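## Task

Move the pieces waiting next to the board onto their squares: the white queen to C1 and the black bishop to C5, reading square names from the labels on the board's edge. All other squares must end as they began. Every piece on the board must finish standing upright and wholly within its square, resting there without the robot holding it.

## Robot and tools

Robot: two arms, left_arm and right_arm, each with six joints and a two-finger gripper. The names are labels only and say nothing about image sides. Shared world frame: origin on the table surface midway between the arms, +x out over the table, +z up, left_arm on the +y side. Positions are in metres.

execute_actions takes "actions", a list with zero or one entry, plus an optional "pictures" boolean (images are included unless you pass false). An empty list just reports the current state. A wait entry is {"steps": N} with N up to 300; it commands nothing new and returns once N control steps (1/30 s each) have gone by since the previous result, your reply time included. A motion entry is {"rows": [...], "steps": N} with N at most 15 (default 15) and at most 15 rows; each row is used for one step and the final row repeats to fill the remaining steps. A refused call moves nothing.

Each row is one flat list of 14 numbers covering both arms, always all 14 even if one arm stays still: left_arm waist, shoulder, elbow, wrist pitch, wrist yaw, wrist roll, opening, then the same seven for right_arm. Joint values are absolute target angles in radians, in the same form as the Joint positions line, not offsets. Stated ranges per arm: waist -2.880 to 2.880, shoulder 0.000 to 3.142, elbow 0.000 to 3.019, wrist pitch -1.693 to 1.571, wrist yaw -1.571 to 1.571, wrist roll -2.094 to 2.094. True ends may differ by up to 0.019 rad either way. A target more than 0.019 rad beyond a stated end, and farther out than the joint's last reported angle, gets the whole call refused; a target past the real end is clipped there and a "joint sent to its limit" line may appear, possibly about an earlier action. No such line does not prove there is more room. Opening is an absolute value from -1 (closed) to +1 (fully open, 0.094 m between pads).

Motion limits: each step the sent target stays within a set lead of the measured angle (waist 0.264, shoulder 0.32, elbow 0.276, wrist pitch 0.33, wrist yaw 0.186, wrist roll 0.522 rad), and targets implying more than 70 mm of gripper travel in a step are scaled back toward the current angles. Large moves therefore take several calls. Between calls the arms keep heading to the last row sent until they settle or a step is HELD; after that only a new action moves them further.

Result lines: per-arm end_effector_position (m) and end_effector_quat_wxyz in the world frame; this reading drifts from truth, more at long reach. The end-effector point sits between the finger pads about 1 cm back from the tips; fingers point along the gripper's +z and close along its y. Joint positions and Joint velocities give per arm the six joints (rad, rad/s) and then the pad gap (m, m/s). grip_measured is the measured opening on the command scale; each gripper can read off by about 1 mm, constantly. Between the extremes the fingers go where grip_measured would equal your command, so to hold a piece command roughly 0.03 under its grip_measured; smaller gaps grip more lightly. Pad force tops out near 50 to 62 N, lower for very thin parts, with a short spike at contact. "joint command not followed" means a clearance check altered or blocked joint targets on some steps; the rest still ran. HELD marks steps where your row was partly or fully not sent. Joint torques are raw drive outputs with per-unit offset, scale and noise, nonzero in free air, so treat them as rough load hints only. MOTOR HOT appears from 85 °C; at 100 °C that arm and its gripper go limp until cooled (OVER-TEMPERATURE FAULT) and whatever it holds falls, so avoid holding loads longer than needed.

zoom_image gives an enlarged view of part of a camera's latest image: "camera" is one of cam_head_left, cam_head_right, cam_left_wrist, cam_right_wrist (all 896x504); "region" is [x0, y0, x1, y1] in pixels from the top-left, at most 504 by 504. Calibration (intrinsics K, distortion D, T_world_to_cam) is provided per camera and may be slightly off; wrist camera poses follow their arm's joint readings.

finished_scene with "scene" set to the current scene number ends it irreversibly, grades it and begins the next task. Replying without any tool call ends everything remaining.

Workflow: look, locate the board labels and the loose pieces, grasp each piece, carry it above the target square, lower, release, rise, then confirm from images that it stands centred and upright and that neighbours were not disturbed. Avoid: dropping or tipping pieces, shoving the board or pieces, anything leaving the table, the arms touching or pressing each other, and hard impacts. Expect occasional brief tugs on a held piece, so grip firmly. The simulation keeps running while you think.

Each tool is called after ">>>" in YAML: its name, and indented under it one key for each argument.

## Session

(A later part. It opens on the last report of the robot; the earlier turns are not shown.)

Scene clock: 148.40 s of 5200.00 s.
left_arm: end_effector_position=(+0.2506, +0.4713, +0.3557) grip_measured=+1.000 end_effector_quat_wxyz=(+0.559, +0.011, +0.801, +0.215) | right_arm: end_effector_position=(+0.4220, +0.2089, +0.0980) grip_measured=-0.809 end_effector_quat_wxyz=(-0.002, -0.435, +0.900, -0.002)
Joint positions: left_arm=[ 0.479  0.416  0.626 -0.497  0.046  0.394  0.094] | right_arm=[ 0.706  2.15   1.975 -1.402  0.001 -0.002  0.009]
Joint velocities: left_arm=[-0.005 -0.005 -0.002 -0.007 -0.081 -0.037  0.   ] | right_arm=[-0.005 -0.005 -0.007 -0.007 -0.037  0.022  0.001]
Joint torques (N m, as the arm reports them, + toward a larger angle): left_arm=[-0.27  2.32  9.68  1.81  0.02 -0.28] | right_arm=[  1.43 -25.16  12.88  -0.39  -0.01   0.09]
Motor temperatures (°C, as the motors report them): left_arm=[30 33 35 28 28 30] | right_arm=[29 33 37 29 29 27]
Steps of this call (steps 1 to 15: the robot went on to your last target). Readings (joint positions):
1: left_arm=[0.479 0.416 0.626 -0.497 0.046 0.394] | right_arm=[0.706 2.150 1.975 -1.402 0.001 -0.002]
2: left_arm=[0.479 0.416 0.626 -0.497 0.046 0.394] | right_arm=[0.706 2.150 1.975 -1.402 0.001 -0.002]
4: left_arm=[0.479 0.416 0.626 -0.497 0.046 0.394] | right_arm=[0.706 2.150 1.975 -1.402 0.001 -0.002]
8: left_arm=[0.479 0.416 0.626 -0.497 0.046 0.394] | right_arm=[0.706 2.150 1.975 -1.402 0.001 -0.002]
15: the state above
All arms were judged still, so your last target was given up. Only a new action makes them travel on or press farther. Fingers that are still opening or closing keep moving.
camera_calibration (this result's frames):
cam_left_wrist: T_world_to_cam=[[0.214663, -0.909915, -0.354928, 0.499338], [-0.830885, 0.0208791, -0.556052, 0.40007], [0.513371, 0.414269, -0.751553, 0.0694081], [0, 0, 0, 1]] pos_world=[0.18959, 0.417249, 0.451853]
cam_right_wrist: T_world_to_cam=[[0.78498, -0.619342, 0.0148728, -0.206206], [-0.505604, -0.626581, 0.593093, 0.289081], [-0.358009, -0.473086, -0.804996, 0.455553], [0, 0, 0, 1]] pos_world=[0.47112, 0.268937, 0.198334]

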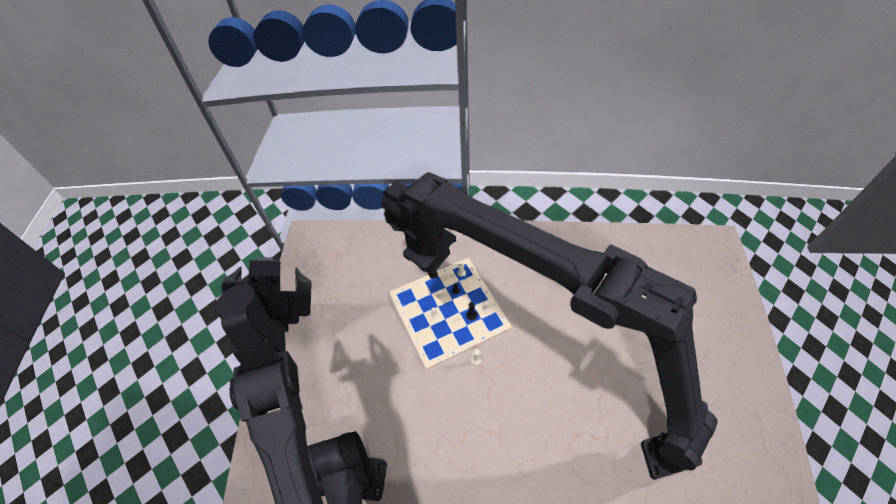

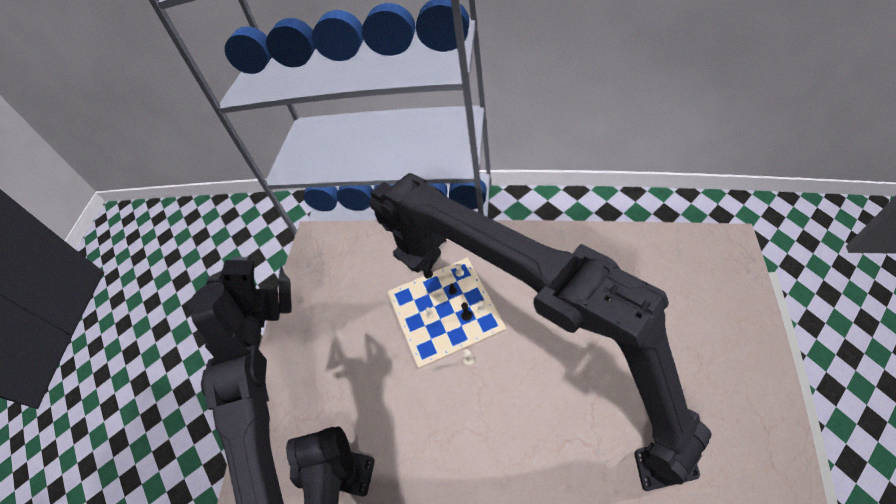

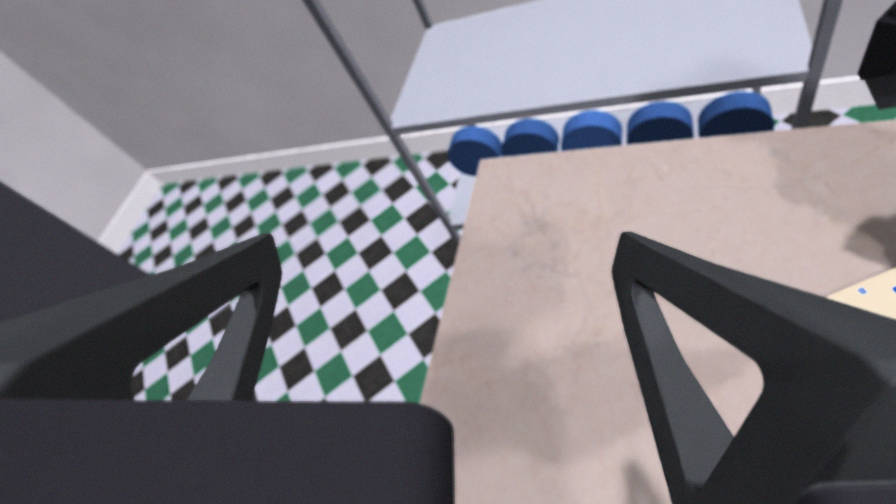

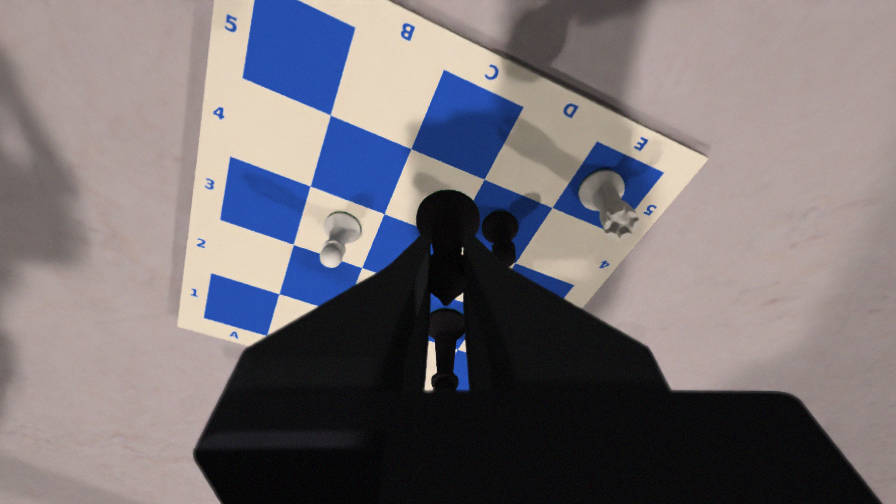

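>>> execute_actions:
  actions: []

Scene clock: 169.30 s of 5200.00 s.
left_arm: end_effector_position=(+0.2506, +0.4713, +0.3557) grip_measured=+1.000 end_effector_quat_wxyz=(+0.559, +0.011, +0.801, +0.215) | right_arm: end_effector_position=(+0.4220, +0.2089, +0.0980) grip_measured=-0.809 end_effector_quat_wxyz=(-0.002, -0.435, +0.900, -0.002)
Joint positions: left_arm=[ 0.479  0.416  0.626 -0.497  0.046  0.394  0.094] | right_arm=[ 0.706  2.15   1.975 -1.402  0.001 -0.002  0.009]
Joint velocities: left_arm=[-0.005 -0.005 -0.007  0.007  0.037 -0.037  0.   ] | right_arm=[-0.015  0.005 -0.002  0.007 -0.081 -0.007  0.   ]
Joint torques (N m, as the arm reports them, + toward a larger angle): left_arm=[-0.6   2.2   9.57  2.    0.08 -0.25] | right_arm=[  1.43 -23.95  12.94  -0.47   0.     0.08]
Motor temperatures (°C, as the motors report them): left_arm=[30 33 35 28 28 30] | right_arm=[29 34 39 29 29 27]
Steps of this call (steps 1 to 90: nothing new was sent; then 17.90 s passed at rest). Readings (joint positions):
1: left_arm=[0.479 0.416 0.626 -0.497 0.046 0.394] | right_arm=[0.706 2.150 1.975 -1.402 0.001 -0.002]
2: left_arm=[0.479 0.416 0.626 -0.497 0.046 0.394] | right_arm=[0.706 2.150 1.975 -1.402 0.001 -0.002]
4: left_arm=[0.479 0.416 0.626 -0.497 0.046 0.394] | right_arm=[0.706 2.150 1.975 -1.402 0.001 -0.002]
8: left_arm=[0.479 0.416 0.626 -0.497 0.046 0.394] | right_arm=[0.706 2.150 1.975 -1.402 0.001 -0.002]
90: the state above
camera_calibration (this result's frames):
cam_left_wrist: T_world_to_cam=[[0.214663, -0.909915, -0.354928, 0.499338], [-0.830885, 0.0208791, -0.556052, 0.40007], [0.513371, 0.414269, -0.751553, 0.0694081], [0, 0, 0, 1]] pos_world=[0.18959, 0.417249, 0.451853]
cam_right_wrist: T_world_to_cam=[[0.78498, -0.619342, 0.0148728, -0.206206], [-0.505604, -0.626581, 0.593093, 0.289081], [-0.358009, -0.473086, -0.804996, 0.455553], [0, 0, 0, 1]] pos_world=[0.47112, 0.268937, 0.198334]

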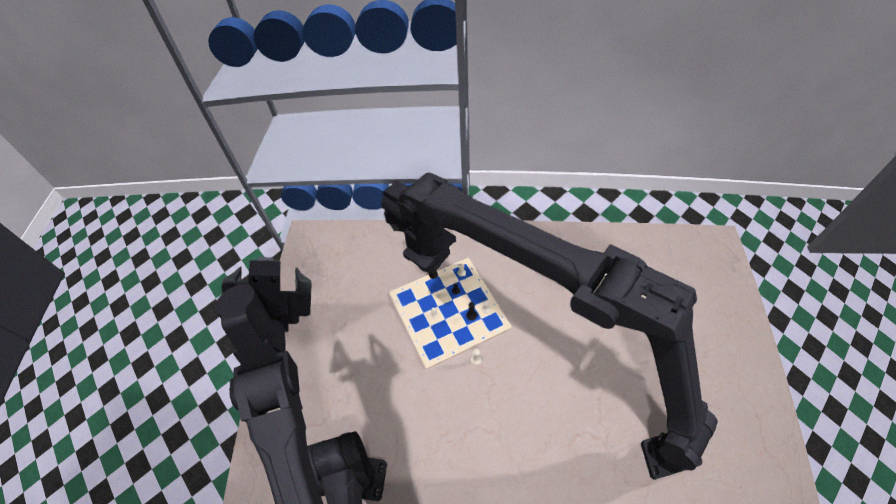

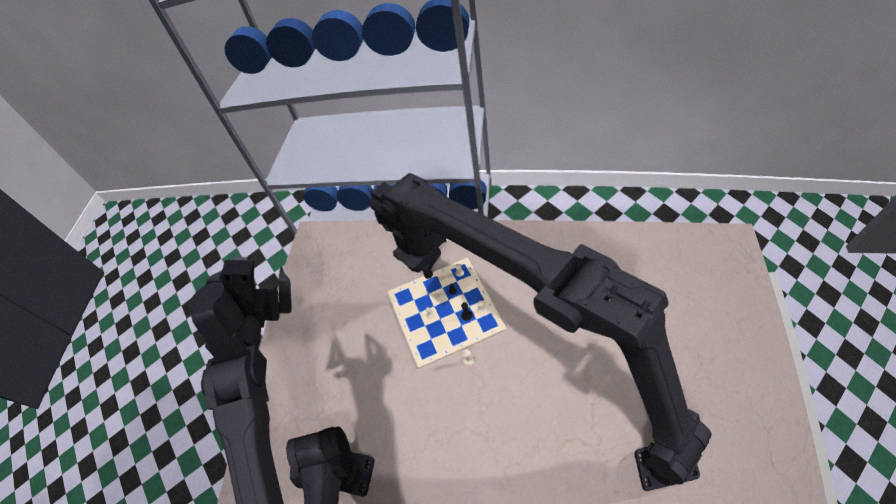

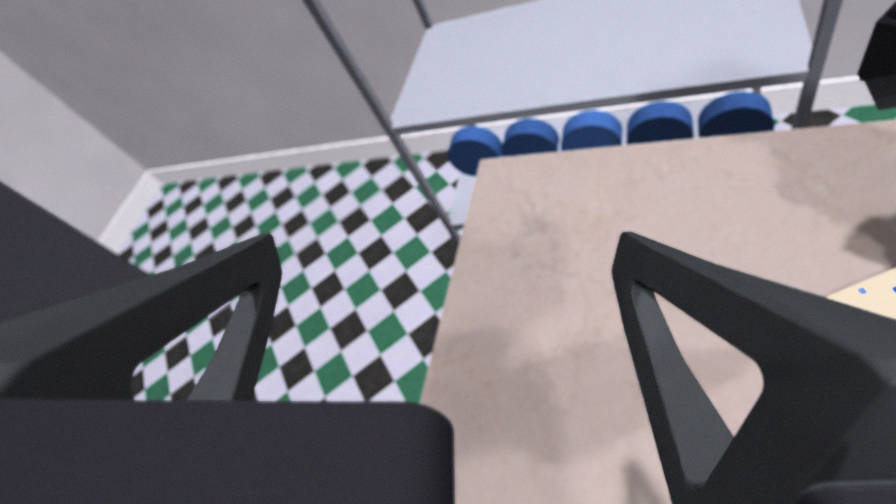

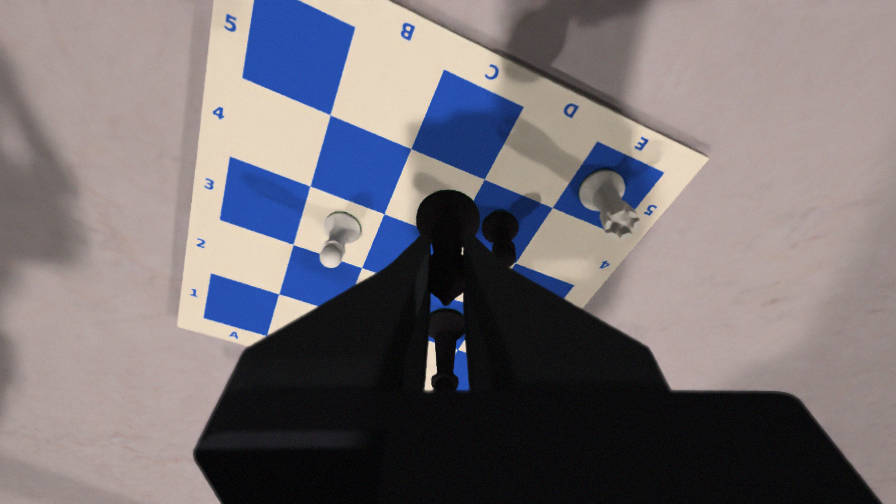

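>>> execute_actions:
  actions:
    - {"rows":[[0.479,0.416,0.626,-0.497,0.046,0.394,1,0.700,2.142,1.99,-1.40,0.003,0.005,-0.845],[0.479,0.416,0.626,-0.497,0.046,0.394,1,0.698,2.146,1.985,-1.385,0.003,0.005,-0.845],[0.479,0.416,0.626,-0.497,0.046,0.394,1,0.696,2.15,1.98,-1.37,0.003,0.005,-0.845],[0.479,0.416,0.626,-0.497,0.046,0.394,1,0.694,2.155,1.975,-1.358,0.003,0.005,-0.845],[0.479,0.416,0.626,-0.497,0.046,0.394,1,0.692,2.16,1.97,-1.346,0.003,0.005,-0.845],[0.479,0.416,0.626,-0.497,0.046,0.394,1,0.690,2.165,1.965,-1.334,0.003,0.005,-0.845],[0.479,0.416,0.626,-0.497,0.046,0.394,1,0.688,2.17,1.96,-1.322,0.003,0.005,-0.845],[0.479,0.416,0.626,-0.497,0.046,0.394,1,0.688,2.175,1.955,-1.31,0.003,0.005,-0.845],[0.479,0.416,0.626,-0.497,0.046,0.394,1,0.688,2.18,1.95,-1.298,0.003,0.005,-0.845],[0.479,0.416,0.626,-0.497,0.046,0.394,1,0.688,2.185,1.945,-1.287,0.003,0.005,-0.845],[0.479,0.416,0.626,-0.497,0.046,0.394,1,0.688,2.19,1.94,-1.277,0.003,0.005,-0.845],[0.479,0.416,0.626,-0.497,0.046,0.394,1,0.688,2.194,1.936,-1.268,0.003,0.005,-0.845],[0.479,0.416,0.626,-0.497,0.046,0.394,1,0.688,2.197,1.932,-1.26,0.003,0.005,-0.845],[0.479,0.416,0.626,-0.497,0.046,0.394,1,0.688,2.199,1.929,-1.254,0.003,0.005,-0.845],[0.479,0.416,0.626,-0.497,0.046,0.394,1,0.688,2.20,1.927,-1.25,0.003,0.005,-0.845]],"steps":15}
  pictures: false

>>> execute_actions:
  actions:
    - {"steps":20}

Scene clock: 187.93 s of 5200.00 s.
left_arm: end_effector_position=(+0.2506, +0.4713, +0.3557) grip_measured=+1.000 end_effector_quat_wxyz=(+0.559, +0.011, +0.801, +0.215) | right_arm: end_effector_position=(+0.4382, +0.2156, +0.0621) grip_measured=-0.809 end_effector_quat_wxyz=(+0.022, -0.430, +0.903, +0.010)
Joint positions: left_arm=[ 0.479  0.416  0.626 -0.497  0.046  0.394  0.094] | right_arm=[ 0.693  2.18   1.93  -1.272  0.001 -0.002  0.009]
Joint velocities: left_arm=[-0.015 -0.015  0.007 -0.002 -0.007  0.051  0.   ] | right_arm=[-0.024  0.171 -0.144  0.173 -0.066 -0.037  0.   ]
Joint torques (N m, as the arm reports them, + toward a larger angle): left_arm=[-0.97  2.47  9.79  1.95  0.05 -0.23] | right_arm=[  0.73 -22.86   9.27   0.41  -0.02   0.05]
Motor temperatures (°C, as the motors report them): left_arm=[30 33 35 28 28 30] | right_arm=[29 34 39 29 29 27]
Steps of this call (steps 1 to 90: nothing new was sent; then 15.13 s passed at rest; steps 91 to 105: all 15 steps of this action). Readings (joint positions):
91: left_arm=[0.479 0.416 0.626 -0.497 0.046 0.394] | right_arm=[0.706 2.150 1.975 -1.402 0.001 -0.002]
92: left_arm=[0.479 0.416 0.626 -0.497 0.046 0.394] | right_arm=[0.706 2.150 1.975 -1.401 0.001 -0.002]
94: left_arm=[0.479 0.416 0.626 -0.497 0.046 0.394] | right_arm=[0.706 2.150 1.974 -1.388 0.001 -0.002]
98: left_arm=[0.479 0.416 0.626 -0.497 0.046 0.394] | right_arm=[0.702 2.151 1.961 -1.343 0.001 -0.002]
105: the state above

Scene clock: 188.60 s of 5200.00 s.
left_arm: end_effector_position=(+0.2506, +0.4713, +0.3557) grip_measured=+1.000 end_effector_quat_wxyz=(+0.559, +0.011, +0.801, +0.215) | right_arm: end_effector_position=(+0.4355, +0.2115, +0.0373) grip_measured=-0.809 end_effector_quat_wxyz=(+0.007, -0.429, +0.903, +0.003)
Joint positions: left_arm=[ 0.479  0.416  0.626 -0.497  0.046  0.394  0.094] | right_arm=[ 0.692  2.209  1.914 -1.261  0.001 -0.002  0.009]
Joint velocities: left_arm=[-0.024 -0.015 -0.012 -0.007 -0.007 -0.007  0.   ] | right_arm=[-0.005 -0.015  0.002 -0.007  0.037 -0.022 -0.001]
Joint torques (N m, as the arm reports them, + toward a larger angle): left_arm=[-1.14  2.49  9.77  1.93  0.07 -0.29] | right_arm=[  0.43 -24.76   9.8    0.3    0.03  -0.02]
Motor temperatures (°C, as the motors report them): left_arm=[30 33 35 28 28 30] | right_arm=[29 34 39 29 29 27]
Steps of this call (steps 1 to 20: the robot went on to your last target). Readings (joint positions):
1: left_arm=[0.479 0.416 0.626 -0.497 0.046 0.394] | right_arm=[0.692 2.186 1.925 -1.268 0.001 -0.002]
2: left_arm=[0.479 0.416 0.626 -0.497 0.046 0.394] | right_arm=[0.692 2.192 1.922 -1.265 0.001 -0.002]
4: left_arm=[0.479 0.416 0.626 -0.497 0.046 0.394] | right_arm=[0.692 2.202 1.918 -1.263 0.001 -0.002]
8: left_arm=[0.479 0.416 0.626 -0.497 0.046 0.394] | right_arm=[0.692 2.209 1.914 -1.263 0.001 -0.002]
20: the state above
camera_calibration (this result's frames):
cam_left_wrist: T_world_to_cam=[[0.214663, -0.909915, -0.354928, 0.499338], [-0.830885, 0.0208791, -0.556052, 0.40007], [0.513371, 0.414269, -0.751553, 0.0694081], [0, 0, 0, 1]] pos_world=[0.18959, 0.417249, 0.451853]
cam_right_wrist: T_world_to_cam=[[0.776447, -0.630006, 0.0149363, -0.208328], [-0.521542, -0.629107, 0.576384, 0.341605], [-0.353728, -0.455321, -0.817043, 0.407564], [0, 0, 0, 1]] pos_world=[0.484084, 0.269231, 0.139213]

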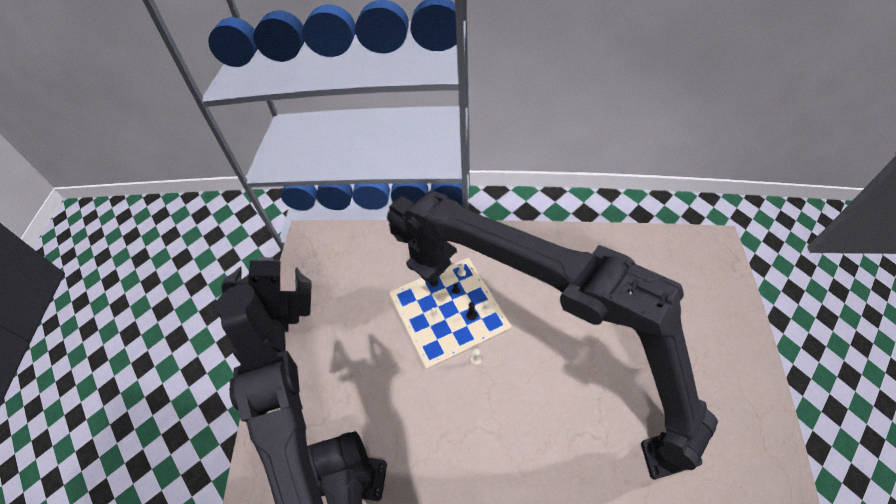

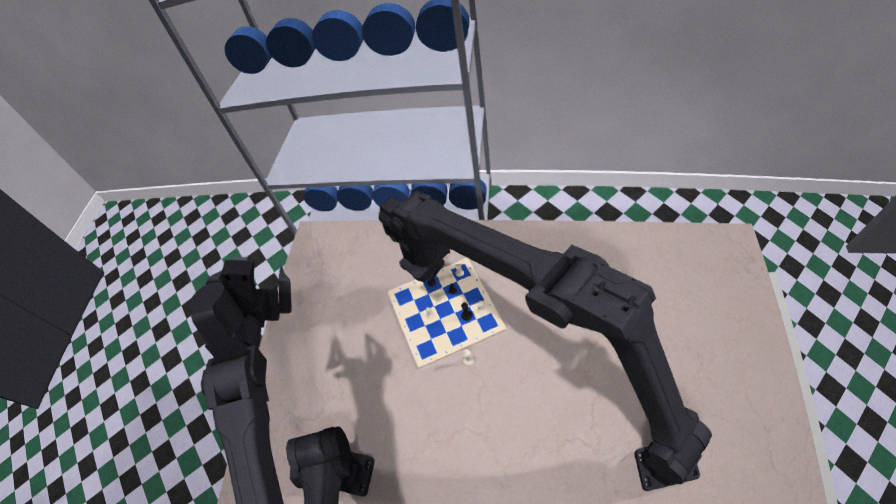

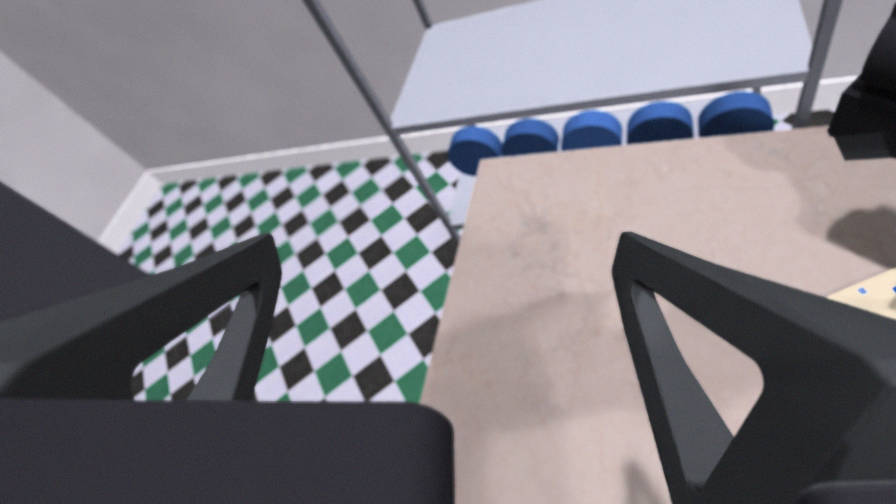

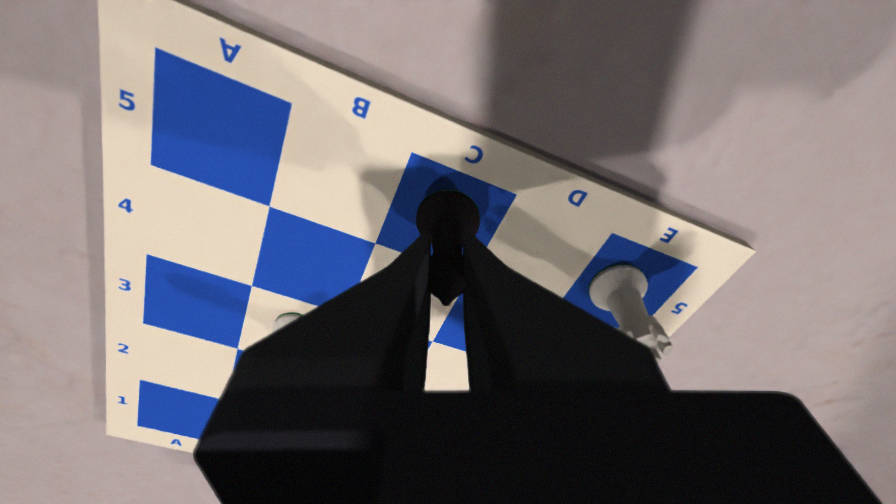

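>>> execute_actions:
  actions:
    - {"rows":[[0.479,0.416,0.626,-0.497,0.046,0.394,1,0.688,2.204,1.927,-1.255,0.003,0.005,-0.845],[0.479,0.416,0.626,-0.497,0.046,0.394,1,0.688,2.208,1.927,-1.26,0.003,0.005,-0.845],[0.479,0.416,0.626,-0.497,0.046,0.394,1,0.688,2.211,1.927,-1.265,0.003,0.005,-0.845],[0.479,0.416,0.626,-0.497,0.046,0.394,1,0.688,2.214,1.927,-1.27,0.003,0.005,-0.845],[0.479,0.416,0.626,-0.497,0.046,0.394,1,0.688,2.217,1.927,-1.274,0.003,0.005,-0.845]],"steps":15}
  pictures: false

>>> execute_actions:
  actions:
    - {"steps":10}
  pictures: false

Scene clock: 199.37 s of 5200.00 s.
left_arm: end_effector_position=(+0.2506, +0.4713, +0.3557) grip_measured=+1.000 end_effector_quat_wxyz=(+0.559, +0.011, +0.801, +0.215) | right_arm: end_effector_position=(+0.4347, +0.2105, +0.0373) grip_measured=-0.809 end_effector_quat_wxyz=(+0.005, -0.429, +0.903, +0.002)
Joint positions: left_arm=[ 0.479  0.416  0.626 -0.497  0.046  0.394  0.094] | right_arm=[ 0.692  2.209  1.914 -1.266  0.001 -0.002  0.009]
Joint velocities: left_arm=[-0.015 -0.005 -0.022 -0.002 -0.007 -0.022  0.   ] | right_arm=[-0.015 -0.015 -0.007  0.007 -0.051 -0.095  0.001]
Joint torques (N m, as the arm reports them, + toward a larger angle): left_arm=[-0.68  2.03  9.76  1.88  0.03 -0.26] | right_arm=[ -0.01 -23.5    9.72  -0.25  -0.04   0.03]
Motor temperatures (°C, as the motors report them): left_arm=[30 33 35 28 28 30] | right_arm=[29 35 38 29 29 27]
Steps of this call (steps 1 to 15: the robot went on to your last target; steps 16 to 90: nothing new was sent; then 7.27 s passed at rest; steps 91 to 105: all 15 steps of this action). Readings (joint positions):
91: left_arm=[0.479 0.416 0.626 -0.497 0.046 0.394] | right_arm=[0.692 2.209 1.914 -1.261 0.001 -0.002]
92: left_arm=[0.479 0.416 0.626 -0.497 0.046 0.394] | right_arm=[0.692 2.209 1.914 -1.261 0.001 -0.002]
94: left_arm=[0.479 0.416 0.626 -0.497 0.046 0.394] | right_arm=[0.692 2.209 1.914 -1.261 0.001 -0.002]
98: left_arm=[0.479 0.416 0.626 -0.497 0.046 0.394] | right_arm=[0.692 2.209 1.914 -1.265 0.001 -0.002]
105: the state above

Scene clock: 199.70 s of 5200.00 s.
left_arm: end_effector_position=(+0.2506, +0.4713, +0.3557) grip_measured=+1.000 end_effector_quat_wxyz=(+0.559, +0.011, +0.801, +0.215) | right_arm: end_effector_position=(+0.4347, +0.2105, +0.0373) grip_measured=-0.809 end_effector_quat_wxyz=(+0.005, -0.429, +0.903, +0.002)
Joint positions: left_arm=[ 0.479  0.416  0.626 -0.497  0.046  0.394  0.094] | right_arm=[ 0.692  2.209  1.914 -1.266  0.001 -0.002  0.009]
Joint velocities: left_arm=[-0.005 -0.005 -0.007  0.007 -0.022 -0.037  0.   ] | right_arm=[-0.015 -0.005  0.017 -0.017 -0.066  0.037 -0.002]
Joint torques (N m, as the arm reports them, + toward a larger angle): left_arm=[-0.74  2.48  9.62  1.95  0.03 -0.27] | right_arm=[  0.7  -23.03   9.73  -0.16   0.01   0.  ]
Motor temperatures (°C, as the motors report them): left_arm=[30 33 35 28 28 30] | right_arm=[29 35 38 29 29 27]
Steps of this call (steps 1 to 10: the robot went on to your last target). Readings (joint positions):
1: left_arm=[0.479 0.416 0.626 -0.497 0.046 0.394] | right_arm=[0.692 2.209 1.914 -1.266 0.001 -0.002]
2: left_arm=[0.479 0.416 0.626 -0.497 0.046 0.394] | right_arm=[0.692 2.209 1.914 -1.266 0.001 -0.002]
4: left_arm=[0.479 0.416 0.626 -0.497 0.046 0.394] | right_arm=[0.692 2.209 1.914 -1.266 0.001 -0.002]
8: left_arm=[0.479 0.416 0.626 -0.497 0.046 0.394] | right_arm=[0.692 2.209 1.914 -1.266 0.001 -0.002]
10: the state above

>>> execute_actions:
  actions:
    - {"rows":[[0.479,0.416,0.626,-0.497,0.046,0.394,1,0.688,2.221,1.927,-1.274,0.003,0.005,-0.845],[0.479,0.416,0.626,-0.497,0.046,0.394,1,0.688,2.225,1.927,-1.274,0.003,0.005,-0.845],[0.479,0.416,0.626,-0.497,0.046,0.394,1,0.688,2.229,1.927,-1.274,0.003,0.005,-0.845]],"steps":15}
  pictures: false

>>> execute_actions:
  actions:
    - {"steps":10}

Scene clock: 207.63 s of 5200.00 s.
left_arm: end_effector_position=(+0.2506, +0.4713, +0.3557) grip_measured=+1.000 end_effector_quat_wxyz=(+0.559, +0.011, +0.801, +0.215) | right_arm: end_effector_position=(+0.4340, +0.2096, +0.0324) grip_measured=-0.809 end_effector_quat_wxyz=(+0.001, -0.429, +0.903, -0.000)
Joint positions: left_arm=[ 0.479  0.416  0.626 -0.497  0.046  0.394  0.094] | right_arm=[ 0.692  2.217  1.914 -1.268  0.001 -0.002  0.009]
Joint velocities: left_arm=[-0.024  0.005 -0.002  0.002  0.007 -0.007  0.   ] | right_arm=[ 0.005 -0.005 -0.007  0.002 -0.066 -0.037 -0.001]
Joint torques (N m, as the arm reports them, + toward a larger angle): left_arm=[-1.35  2.78  9.65  1.97  0.05 -0.29] | right_arm=[  1.46 -23.03   9.47  -0.22   0.05   0.07]
Motor temperatures (°C, as the motors report them): left_arm=[30 33 35 28 28 30] | right_arm=[29 35 38 29 29 27]
Steps of this call (steps 1 to 15: the robot went on to your last target; steps 16 to 90: nothing new was sent; then 4.43 s passed at rest; steps 91 to 105: all 15 steps of this action). Readings (joint positions):
91: left_arm=[0.479 0.416 0.626 -0.497 0.046 0.394] | right_arm=[0.692 2.210 1.914 -1.266 0.001 -0.002]
92: left_arm=[0.479 0.416 0.626 -0.497 0.046 0.394] | right_arm=[0.692 2.210 1.914 -1.266 0.001 -0.002]
94: left_arm=[0.479 0.416 0.626 -0.497 0.046 0.394] | right_arm=[0.692 2.211 1.914 -1.266 0.001 -0.002]
98: left_arm=[0.479 0.416 0.626 -0.497 0.046 0.394] | right_arm=[0.692 2.217 1.914 -1.267 0.001 -0.002]
105: the state above

Scene clock: 207.97 s of 5200.00 s.
left_arm: end_effector_position=(+0.2506, +0.4713, +0.3557) grip_measured=+1.000 end_effector_quat_wxyz=(+0.559, +0.011, +0.801, +0.215) | right_arm: end_effector_position=(+0.4340, +0.2096, +0.0324) grip_measured=-0.809 end_effector_quat_wxyz=(+0.001, -0.429, +0.903, -0.000)
Joint positions: left_arm=[ 0.479  0.416  0.626 -0.497  0.046  0.394  0.094] | right_arm=[ 0.692  2.217  1.914 -1.268  0.001 -0.002  0.009]
Joint velocities: left_arm=[-0.015 -0.005 -0.012 -0.002 -0.007 -0.081  0.   ] | right_arm=[ 0.005  0.005 -0.017 -0.007  0.022 -0.051 -0.002]
Joint torques (N m, as the arm reports them, + toward a larger angle): left_arm=[-0.75  2.66  9.62  1.89  0.04 -0.28] | right_arm=[  0.66 -22.87   9.71  -0.23   0.04   0.03]
Motor temperatures (°C, as the motors report them): left_arm=[30 33 35 28 28 30] | right_arm=[29 35 38 29 29 27]
Steps of this call (steps 1 to 10: the robot went on to your last target). Readings (joint positions):
1: left_arm=[0.479 0.416 0.626 -0.497 0.046 0.394] | right_arm=[0.692 2.217 1.914 -1.268 0.001 -0.002]
2: left_arm=[0.479 0.416 0.626 -0.497 0.046 0.394] | right_arm=[0.692 2.217 1.914 -1.268 0.001 -0.002]
4: left_arm=[0.479 0.416 0.626 -0.497 0.046 0.394] | right_arm=[0.692 2.217 1.914 -1.268 0.001 -0.002]
8: left_arm=[0.479 0.416 0.626 -0.497 0.046 0.394] | right_arm=[0.692 2.217 1.914 -1.268 0.001 -0.002]
10: the state above
camera_calibration (this result's frames):
cam_left_wrist: T_world_to_cam=[[0.214663, -0.909915, -0.354928, 0.499338], [-0.830885, 0.0208791, -0.556052, 0.40007], [0.513371, 0.414269, -0.751553, 0.0694081], [0, 0, 0, 1]] pos_world=[0.18959, 0.417249, 0.451853]
cam_right_wrist: T_world_to_cam=[[0.776579, -0.629835, 0.0152737, -0.208417], [-0.516379, -0.622426, 0.588166, 0.338464], [-0.360941, -0.464644, -0.808596, 0.40693], [0, 0, 0, 1]] pos_world=[0.483505, 0.268478, 0.133152]

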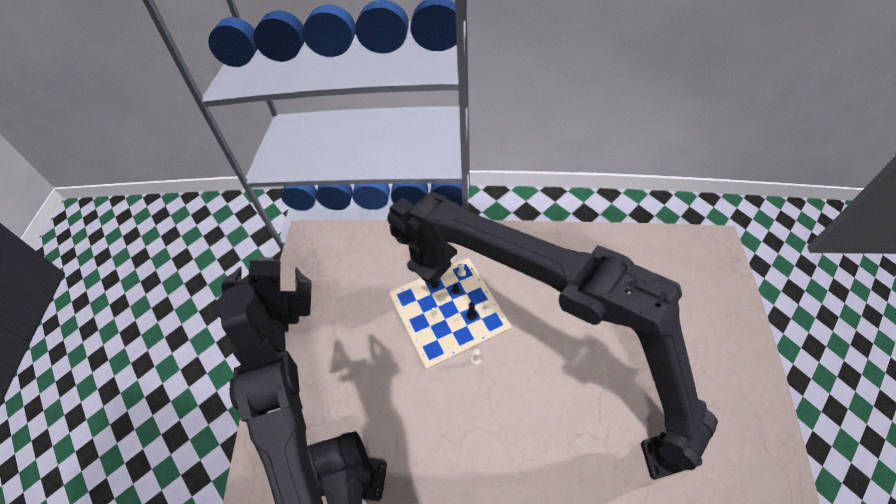

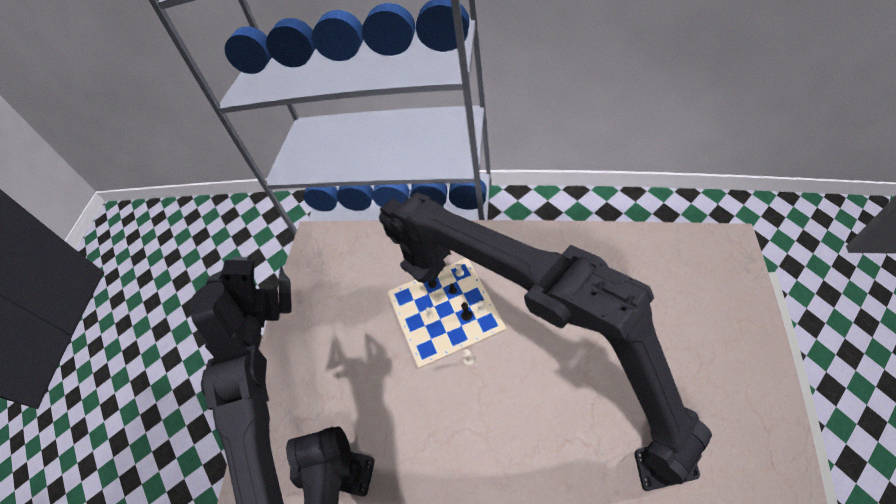

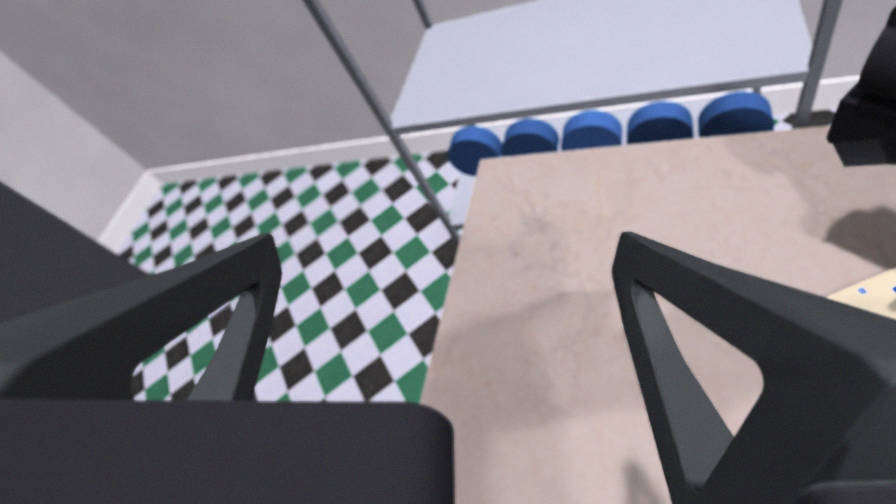

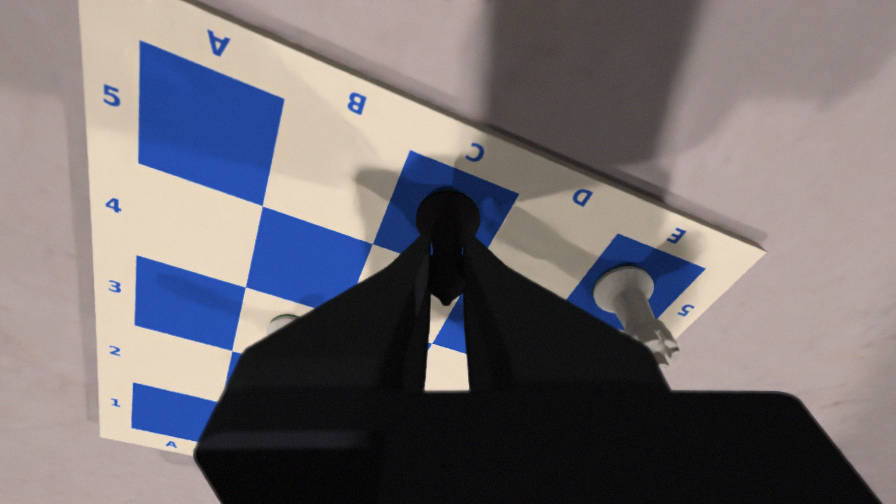

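>>> execute_actions:
  actions:
    - {"rows":[[0.479,0.416,0.626,-0.497,0.046,0.394,1,0.688,2.22,1.927,-1.274,0.003,0.005,-0.81],[0.479,0.416,0.626,-0.497,0.046,0.394,1,0.688,2.215,1.927,-1.274,0.003,0.005,-0.78],[0.479,0.416,0.626,-0.497,0.046,0.394,1,0.688,2.213,1.927,-1.274,0.003,0.005,-0.74],[0.479,0.416,0.626,-0.497,0.046,0.394,1,0.688,2.213,1.927,-1.274,0.003,0.005,-0.68],[0.479,0.416,0.626,-0.497,0.046,0.394,1,0.688,2.213,1.927,-1.274,0.003,0.005,-0.62],[0.479,0.416,0.626,-0.497,0.046,0.394,1,0.688,2.213,1.927,-1.274,0.003,0.005,-0.56],[0.479,0.416,0.626,-0.497,0.046,0.394,1,0.688,2.213,1.927,-1.274,0.003,0.005,-0.5],[0.479,0.416,0.626,-0.497,0.046,0.394,1,0.688,2.21,1.927,-1.274,0.003,0.005,-0.45],[0.479,0.416,0.626,-0.497,0.046,0.394,1,0.688,2.205,1.927,-1.274,0.003,0.005,-0.45],[0.479,0.416,0.626,-0.497,0.046,0.394,1,0.688,2.2,1.927,-1.274,0.003,0.005,-0.45],[0.479,0.416,0.626,-0.497,0.046,0.394,1,0.688,2.193,1.927,-1.274,0.003,0.005,-0.45],[0.479,0.416,0.626,-0.497,0.046,0.394,1,0.688,2.185,1.927,-1.274,0.003,0.005,-0.45],[0.479,0.416,0.626,-0.497,0.046,0.394,1,0.688,2.176,1.927,-1.274,0.003,0.005,-0.45],[0.479,0.416,0.626,-0.497,0.046,0.394,1,0.688,2.166,1.927,-1.278,0.003,0.005,-0.45],[0.479,0.416,0.626,-0.497,0.046,0.394,1,0.688,2.155,1.927,-1.282,0.003,0.005,-0.45]],"steps":15}
  pictures: false

>>> execute_actions:
  actions:
    - {"rows":[[0.479,0.416,0.626,-0.497,0.046,0.394,1,0.688,2.143,1.927,-1.288,0.003,0.005,-0.45],[0.479,0.416,0.626,-0.497,0.046,0.394,1,0.688,2.13,1.927,-1.296,0.003,0.005,-0.45],[0.479,0.416,0.626,-0.497,0.046,0.394,1,0.688,2.117,1.927,-1.306,0.003,0.005,-0.45],[0.479,0.416,0.626,-0.497,0.046,0.394,1,0.688,2.104,1.927,-1.316,0.003,0.005,-0.45],[0.479,0.416,0.626,-0.497,0.046,0.394,1,0.688,2.09,1.927,-1.328,0.003,0.005,-0.45],[0.479,0.416,0.626,-0.497,0.046,0.394,1,0.688,2.076,1.927,-1.34,0.003,0.005,-0.45],[0.479,0.416,0.626,-0.497,0.046,0.394,1,0.688,2.062,1.927,-1.352,0.003,0.005,-0.45],[0.479,0.416,0.626,-0.497,0.046,0.394,1,0.688,2.048,1.927,-1.364,0.003,0.005,-0.45],[0.479,0.416,0.626,-0.497,0.046,0.394,1,0.688,2.034,1.925,-1.376,0.003,0.005,-0.45],[0.479,0.416,0.626,-0.497,0.046,0.394,1,0.69,2.02,1.92,-1.386,0.003,0.005,-0.45],[0.479,0.416,0.626,-0.497,0.046,0.394,1,0.693,2.006,1.912,-1.394,0.003,0.005,-0.45],[0.479,0.416,0.626,-0.497,0.046,0.394,1,0.697,1.992,1.90,-1.4,0.003,0.005,-0.45],[0.479,0.416,0.626,-0.497,0.046,0.394,1,0.702,1.978,1.885,-1.4,0.003,0.005,-0.45],[0.479,0.416,0.626,-0.497,0.046,0.394,1,0.708,1.964,1.867,-1.4,0.003,0.005,-0.45],[0.479,0.416,0.626,-0.497,0.046,0.394,1,0.714,1.95,1.847,-1.397,0.003,0.005,-0.45]],"steps":15}
  pictures: false

>>> execute_actions:
  actions:
    - {"rows":[[0.479,0.416,0.626,-0.497,0.046,0.394,1,0.72,1.935,1.825,-1.391,0.003,0.005,-0.45],[0.479,0.416,0.626,-0.497,0.046,0.394,1,0.726,1.92,1.803,-1.384,0.003,0.005,-0.45],[0.479,0.416,0.626,-0.497,0.046,0.394,1,0.732,1.905,1.781,-1.377,0.003,0.005,-0.45],[0.479,0.416,0.626,-0.497,0.046,0.394,1,0.738,1.89,1.759,-1.37,0.003,0.005,-0.45],[0.479,0.416,0.626,-0.497,0.046,0.394,1,0.744,1.875,1.737,-1.363,0.003,0.005,-0.45],[0.479,0.416,0.626,-0.497,0.046,0.394,1,0.75,1.86,1.715,-1.356,0.003,0.005,-0.45],[0.479,0.416,0.626,-0.497,0.046,0.394,1,0.756,1.845,1.693,-1.349,0.003,0.005,-0.45],[0.479,0.416,0.626,-0.497,0.046,0.394,1,0.762,1.83,1.671,-1.342,0.003,0.005,-0.45],[0.479,0.416,0.626,-0.497,0.046,0.394,1,0.768,1.815,1.649,-1.335,0.003,0.005,-0.45],[0.479,0.416,0.626,-0.497,0.046,0.394,1,0.774,1.80,1.627,-1.328,0.003,0.005,-0.45],[0.479,0.416,0.626,-0.497,0.046,0.394,1,0.78,1.785,1.605,-1.321,0.003,0.005,-0.45],[0.479,0.416,0.626,-0.497,0.046,0.394,1,0.786,1.77,1.583,-1.314,0.003,0.005,-0.45],[0.479,0.416,0.626,-0.497,0.046,0.394,1,0.792,1.755,1.561,-1.307,0.003,0.005,-0.45],[0.479,0.416,0.626,-0.497,0.046,0.394,1,0.798,1.74,1.539,-1.299,0.003,0.005,-0.45],[0.479,0.416,0.626,-0.497,0.046,0.394,1,0.804,1.725,1.517,-1.291,0.003,0.005,-0.45]],"steps":15}
  pictures: false

>>> execute_actions:
  actions:
    - {"rows":[[0.479,0.416,0.626,-0.497,0.046,0.394,1,0.81,1.71,1.495,-1.283,0.003,0.005,-0.42],[0.479,0.416,0.626,-0.497,0.046,0.394,1,0.816,1.696,1.473,-1.275,0.003,0.005,-0.4],[0.479,0.416,0.626,-0.497,0.046,0.394,1,0.822,1.683,1.451,-1.267,0.003,0.005,-0.38],[0.479,0.416,0.626,-0.497,0.046,0.394,1,0.828,1.671,1.43,-1.259,0.003,0.005,-0.36],[0.479,0.416,0.626,-0.497,0.046,0.394,1,0.834,1.66,1.41,-1.251,0.003,0.005,-0.34],[0.479,0.416,0.626,-0.497,0.046,0.394,1,0.84,1.65,1.39,-1.243,0.003,0.005,-0.32],[0.479,0.416,0.626,-0.497,0.046,0.394,1,0.846,1.641,1.372,-1.235,0.003,0.005,-0.3],[0.479,0.416,0.626,-0.497,0.046,0.394,1,0.851,1.633,1.355,-1.227,0.003,0.005,-0.28],[0.479,0.416,0.626,-0.497,0.046,0.394,1,0.856,1.626,1.339,-1.219,0.003,0.005,-0.26],[0.479,0.416,0.626,-0.497,0.046,0.394,1,0.86,1.621,1.325,-1.212,0.003,0.005,-0.24],[0.479,0.416,0.626,-0.497,0.046,0.394,1,0.863,1.618,1.313,-1.206,0.003,0.005,-0.22],[0.479,0.416,0.626,-0.497,0.046,0.394,1,0.865,1.616,1.302,-1.2,0.003,0.005,-0.2],[0.479,0.416,0.626,-0.497,0.046,0.394,1,0.866,1.615,1.294,-1.195,0.003,0.005,-0.2],[0.479,0.416,0.626,-0.497,0.046,0.394,1,0.866,1.615,1.288,-1.192,0.003,0.005,-0.2],[0.479,0.416,0.626,-0.497,0.046,0.394,1,0.866,1.615,1.284,-1.19,0.003,0.005,-0.2]],"steps":15}
  pictures: false

>>> execute_actions:
  actions:
    - {"steps":20}

Scene clock: 272.33 s of 5200.00 s.
left_arm: end_effector_position=(+0.2506, +0.4713, +0.3557) grip_measured=+1.000 end_effector_quat_wxyz=(+0.559, +0.011, +0.801, +0.215) | right_arm: end_effector_position=(+0.4340, +0.2095, +0.0346) grip_measured=-0.452 end_effector_quat_wxyz=(+0.001, -0.429, +0.903, -0.000)
Joint positions: left_arm=[ 0.479  0.416  0.626 -0.497  0.046  0.394  0.094] | right_arm=[ 0.692  2.213  1.914 -1.27   0.001 -0.001  0.026]
Joint velocities: left_arm=[ 0.024  0.005  0.007  0.007 -0.022 -0.066  0.   ] | right_arm=[ 0.005 -0.063 -0.007 -0.051  0.022 -0.037 -0.   ]
Joint torques (N m, as the arm reports them, + toward a larger angle): left_arm=[-0.77  1.99  9.71  2.02  0.05 -0.24] | right_arm=[  0.81 -29.13   9.68  -0.29  -0.05  -0.01]
Motor temperatures (°C, as the motors report them): left_arm=[30 33 36 28 28 30] | right_arm=[29 35 37 29 29 27]
Steps of this call (steps 1 to 15: the robot went on to your last target; steps 16 to 90: nothing new was sent; then 60.87 s passed at rest; steps 91 to 105: all 15 steps of this action). Readings (joint positions):
91: left_arm=[0.479 0.416 0.626 -0.497 0.046 0.394] | right_arm=[0.692 2.217 1.914 -1.268 0.001 -0.002]
92: left_arm=[0.479 0.416 0.626 -0.497 0.046 0.394] | right_arm=[0.692 2.217 1.914 -1.268 0.001 -0.001]
94: left_arm=[0.479 0.416 0.626 -0.497 0.046 0.394] | right_arm=[0.692 2.217 1.914 -1.268 0.001 -0.001]
98: left_arm=[0.479 0.416 0.626 -0.497 0.046 0.394] | right_arm=[0.692 2.217 1.914 -1.268 0.001 -0.001]
105: the state above

Scene clock: 272.83 s of 5200.00 s.
left_arm: end_effector_position=(+0.2506, +0.4713, +0.3557) grip_measured=+1.000 end_effector_quat_wxyz=(+0.559, +0.011, +0.801, +0.215) | right_arm: end_effector_position=(+0.4123, +0.1844, +0.1595) grip_measured=-0.452 end_effector_quat_wxyz=(+0.032, -0.430, +0.902, +0.015)
Joint positions: left_arm=[ 0.479  0.416  0.626 -0.497  0.046  0.394  0.094] | right_arm=[ 0.694  1.992  1.878 -1.385  0.001 -0.001  0.026]
Joint velocities: left_arm=[-0.005  0.005 -0.007  0.002  0.037  0.007  0.   ] | right_arm=[ 0.024 -0.669 -0.413 -0.027  0.037  0.007 -0.   ]
Joint torques (N m, as the arm reports them, + toward a larger angle): left_arm=[-0.35  2.26  9.66  2.02  0.03 -0.32] | right_arm=[  1.92 -22.35   8.69  -0.17   0.03   0.03]
Motor temperatures (°C, as the motors report them): left_arm=[30 33 36 28 28 30] | right_arm=[29 35 37 29 29 27]
Steps of this call (steps 1 to 15: all 15 steps of this action). Readings (joint positions):
1: left_arm=[0.479 0.416 0.626 -0.497 0.046 0.394] | right_arm=[0.692 2.210 1.914 -1.273 0.001 -0.001]
2: left_arm=[0.479 0.416 0.626 -0.497 0.046 0.394] | right_arm=[0.692 2.205 1.914 -1.278 0.001 -0.001]
4: left_arm=[0.479 0.416 0.626 -0.497 0.046 0.394] | right_arm=[0.692 2.190 1.914 -1.292 0.001 -0.001]
8: left_arm=[0.479 0.416 0.626 -0.497 0.046 0.394] | right_arm=[0.692 2.136 1.913 -1.333 0.001 -0.001]
15: the state above

Scene clock: 273.33 s of 5200.00 s.
left_arm: end_effector_position=(+0.2506, +0.4713, +0.3557) grip_measured=+1.000 end_effector_quat_wxyz=(+0.559, +0.011, +0.801, +0.215) | right_arm: end_effector_position=(+0.3098, +0.1442, +0.1450) grip_measured=-0.452 end_effector_quat_wxyz=(+0.003, -0.475, +0.880, +0.001)
Joint positions: left_arm=[ 0.479  0.416  0.626 -0.497  0.046  0.394  0.094] | right_arm=[ 0.794  1.791  1.542 -1.316  0.001 -0.001  0.026]
Joint velocities: left_arm=[-0.015  0.005 -0.002 -0.002 -0.022  0.037  0.   ] | right_arm=[ 0.181 -0.366 -0.667  0.227  0.037 -0.022 -0.   ]
Joint torques (N m, as the arm reports them, + toward a larger angle): left_arm=[-0.04  2.69  9.64  1.89  0.06 -0.26] | right_arm=[  1.43 -22.17  10.19   0.19  -0.02   0.05]
Motor temperatures (°C, as the motors report them): left_arm=[30 33 36 28 28 30] | right_arm=[29 35 37 29 29 27]
Steps of this call (steps 1 to 15: all 15 steps of this action). Readings (joint positions):
1: left_arm=[0.479 0.416 0.626 -0.497 0.046 0.394] | right_arm=[0.695 1.970 1.862 -1.386 0.001 -0.001]
2: left_arm=[0.479 0.416 0.626 -0.497 0.046 0.394] | right_arm=[0.698 1.948 1.844 -1.386 0.001 -0.001]
4: left_arm=[0.479 0.416 0.626 -0.497 0.046 0.394] | right_arm=[0.707 1.910 1.802 -1.384 0.001 -0.001]
8: left_arm=[0.479 0.416 0.626 -0.497 0.046 0.394] | right_arm=[0.738 1.858 1.709 -1.365 0.001 -0.001]
15: the state above

Scene clock: 273.83 s of 5200.00 s.
left_arm: end_effector_position=(+0.2506, +0.4713, +0.3557) grip_measured=+1.000 end_effector_quat_wxyz=(+0.559, +0.011, +0.801, +0.215) | right_arm: end_effector_position=(+0.2455, +0.1076, +0.1343) grip_measured=-0.202 end_effector_quat_wxyz=(+0.012, -0.505, +0.863, +0.006)
Joint positions: left_arm=[ 0.479  0.416  0.626 -0.497  0.046  0.394  0.094] | right_arm=[ 0.864  1.624  1.291 -1.21   0.001 -0.001  0.037]
Joint velocities: left_arm=[ 0.005  0.015 -0.007 -0.002 -0.051 -0.007  0.   ] | right_arm=[ 0.044 -0.015 -0.208  0.12   0.022  0.081  0.001]
Joint torques (N m, as the arm reports them, + toward a larger angle): left_arm=[-0.53  2.51  9.71  1.99  0.01 -0.21] | right_arm=[  1.13 -15.39   9.16   0.36   0.     0.  ]
Motor temperatures (°C, as the motors report them): left_arm=[30 33 36 28 28 30] | right_arm=[29 35 37 29 29 27]
Steps of this call (steps 1 to 15: all 15 steps of this action). Readings (joint positions):
1: left_arm=[0.479 0.416 0.626 -0.497 0.046 0.394] | right_arm=[0.800 1.779 1.519 -1.309 0.001 -0.001]
2: left_arm=[0.479 0.416 0.626 -0.497 0.046 0.394] | right_arm=[0.805 1.765 1.496 -1.301 0.001 -0.001]
4: left_arm=[0.479 0.416 0.626 -0.497 0.046 0.394] | right_arm=[0.814 1.735 1.453 -1.286 0.001 -0.001]
8: left_arm=[0.479 0.416 0.626 -0.497 0.046 0.394] | right_arm=[0.834 1.672 1.377 -1.254 0.001 -0.001]
15: the state above

Scene clock: 274.50 s of 5200.00 s.
left_arm: end_effector_position=(+0.2506, +0.4713, +0.3557) grip_measured=+1.000 end_effector_quat_wxyz=(+0.559, +0.011, +0.801, +0.215) | right_arm: end_effector_position=(+0.2428, +0.1039, +0.1280) grip_measured=-0.202 end_effector_quat_wxyz=(+0.008, -0.506, +0.863, +0.004)
Joint positions: left_arm=[ 0.479  0.416  0.626 -0.497  0.046  0.394  0.094] | right_arm=[ 0.865  1.624  1.273 -1.202  0.001 -0.001  0.037]
Joint velocities: left_arm=[-0.015 -0.005 -0.002  0.002  0.037 -0.051  0.   ] | right_arm=[-0.015 -0.005 -0.022 -0.022  0.022  0.051  0.001]
Joint torques (N m, as the arm reports them, + toward a larger angle): left_arm=[-0.6   2.23  9.64  1.91  0.04 -0.26] | right_arm=[  1.25 -15.17   9.45   0.35  -0.07   0.02]
Motor temperatures (°C, as the motors report them): left_arm=[30 33 36 28 28 30] | right_arm=[29 35 37 29 29 27]
Steps of this call (steps 1 to 20: the robot went on to your last target). Readings (joint positions):
1: left_arm=[0.479 0.416 0.626 -0.497 0.046 0.394] | right_arm=[0.865 1.624 1.284 -1.207 0.001 -0.001]
2: left_arm=[0.479 0.416 0.626 -0.497 0.046 0.394] | right_arm=[0.865 1.624 1.278 -1.205 0.001 -0.001]
4: left_arm=[0.479 0.416 0.626 -0.497 0.046 0.394] | right_arm=[0.865 1.624 1.274 -1.205 0.001 -0.001]
8: left_arm=[0.479 0.416 0.626 -0.497 0.046 0.394] | right_arm=[0.865 1.624 1.273 -1.202 0.001 -0.001]
20: the state above
camera_calibration (this result's frames):
cam_left_wrist: T_world_to_cam=[[0.214663, -0.909915, -0.354928, 0.499338], [-0.830885, 0.0208791, -0.556052, 0.40007], [0.513371, 0.414269, -0.751553, 0.0694081], [0, 0, 0, 1]] pos_world=[0.18959, 0.417249, 0.451853]
cam_right_wrist: T_world_to_cam=[[0.872995, -0.487488, 0.0153195, -0.166118], [-0.406923, -0.710683, 0.573885, 0.102134], [-0.268875, -0.507232, -0.818793, 0.349488], [0, 0, 0, 1]] pos_world=[0.280549, 0.168876, 0.23009]

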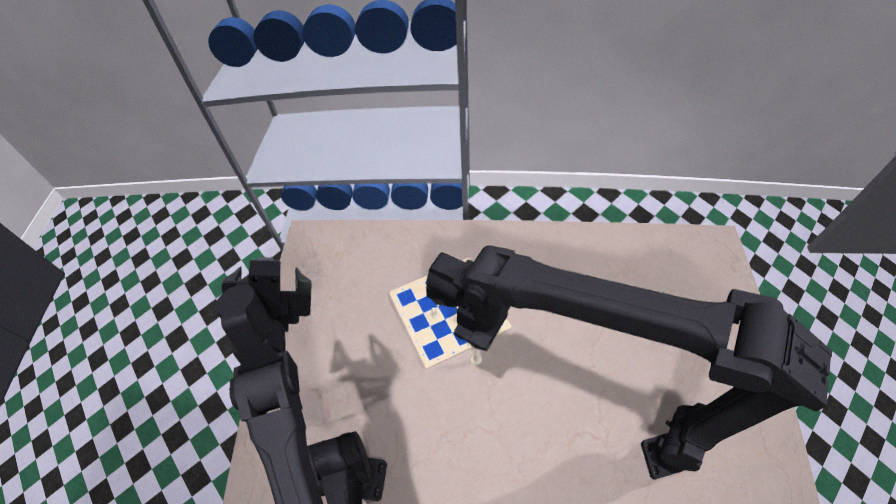

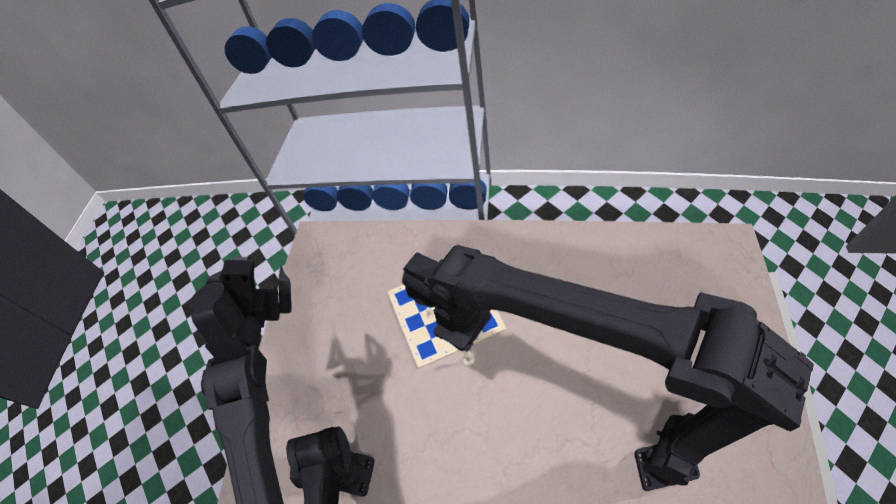

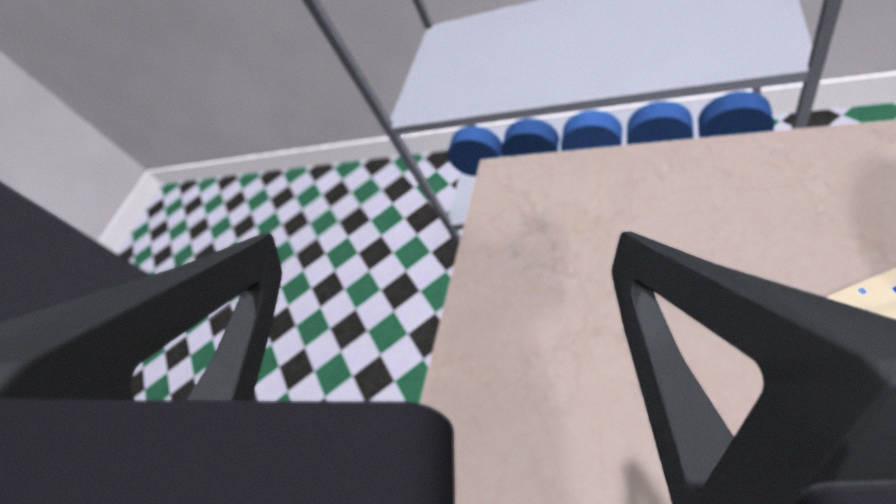

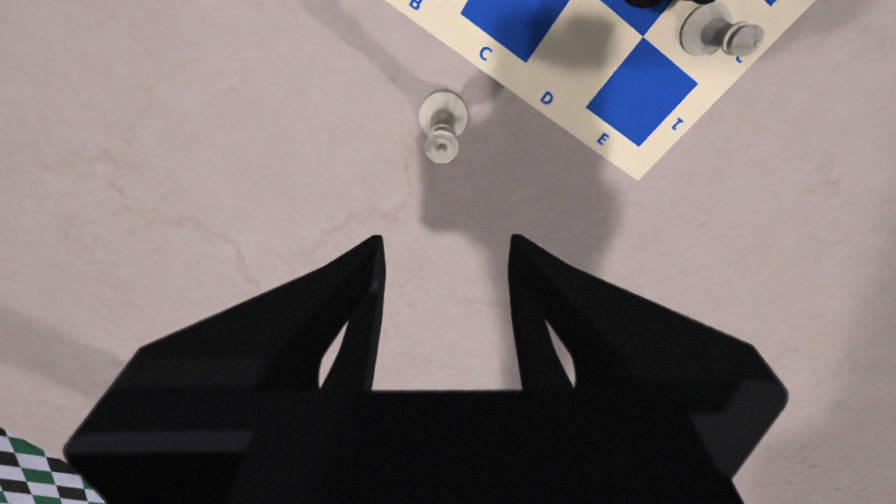

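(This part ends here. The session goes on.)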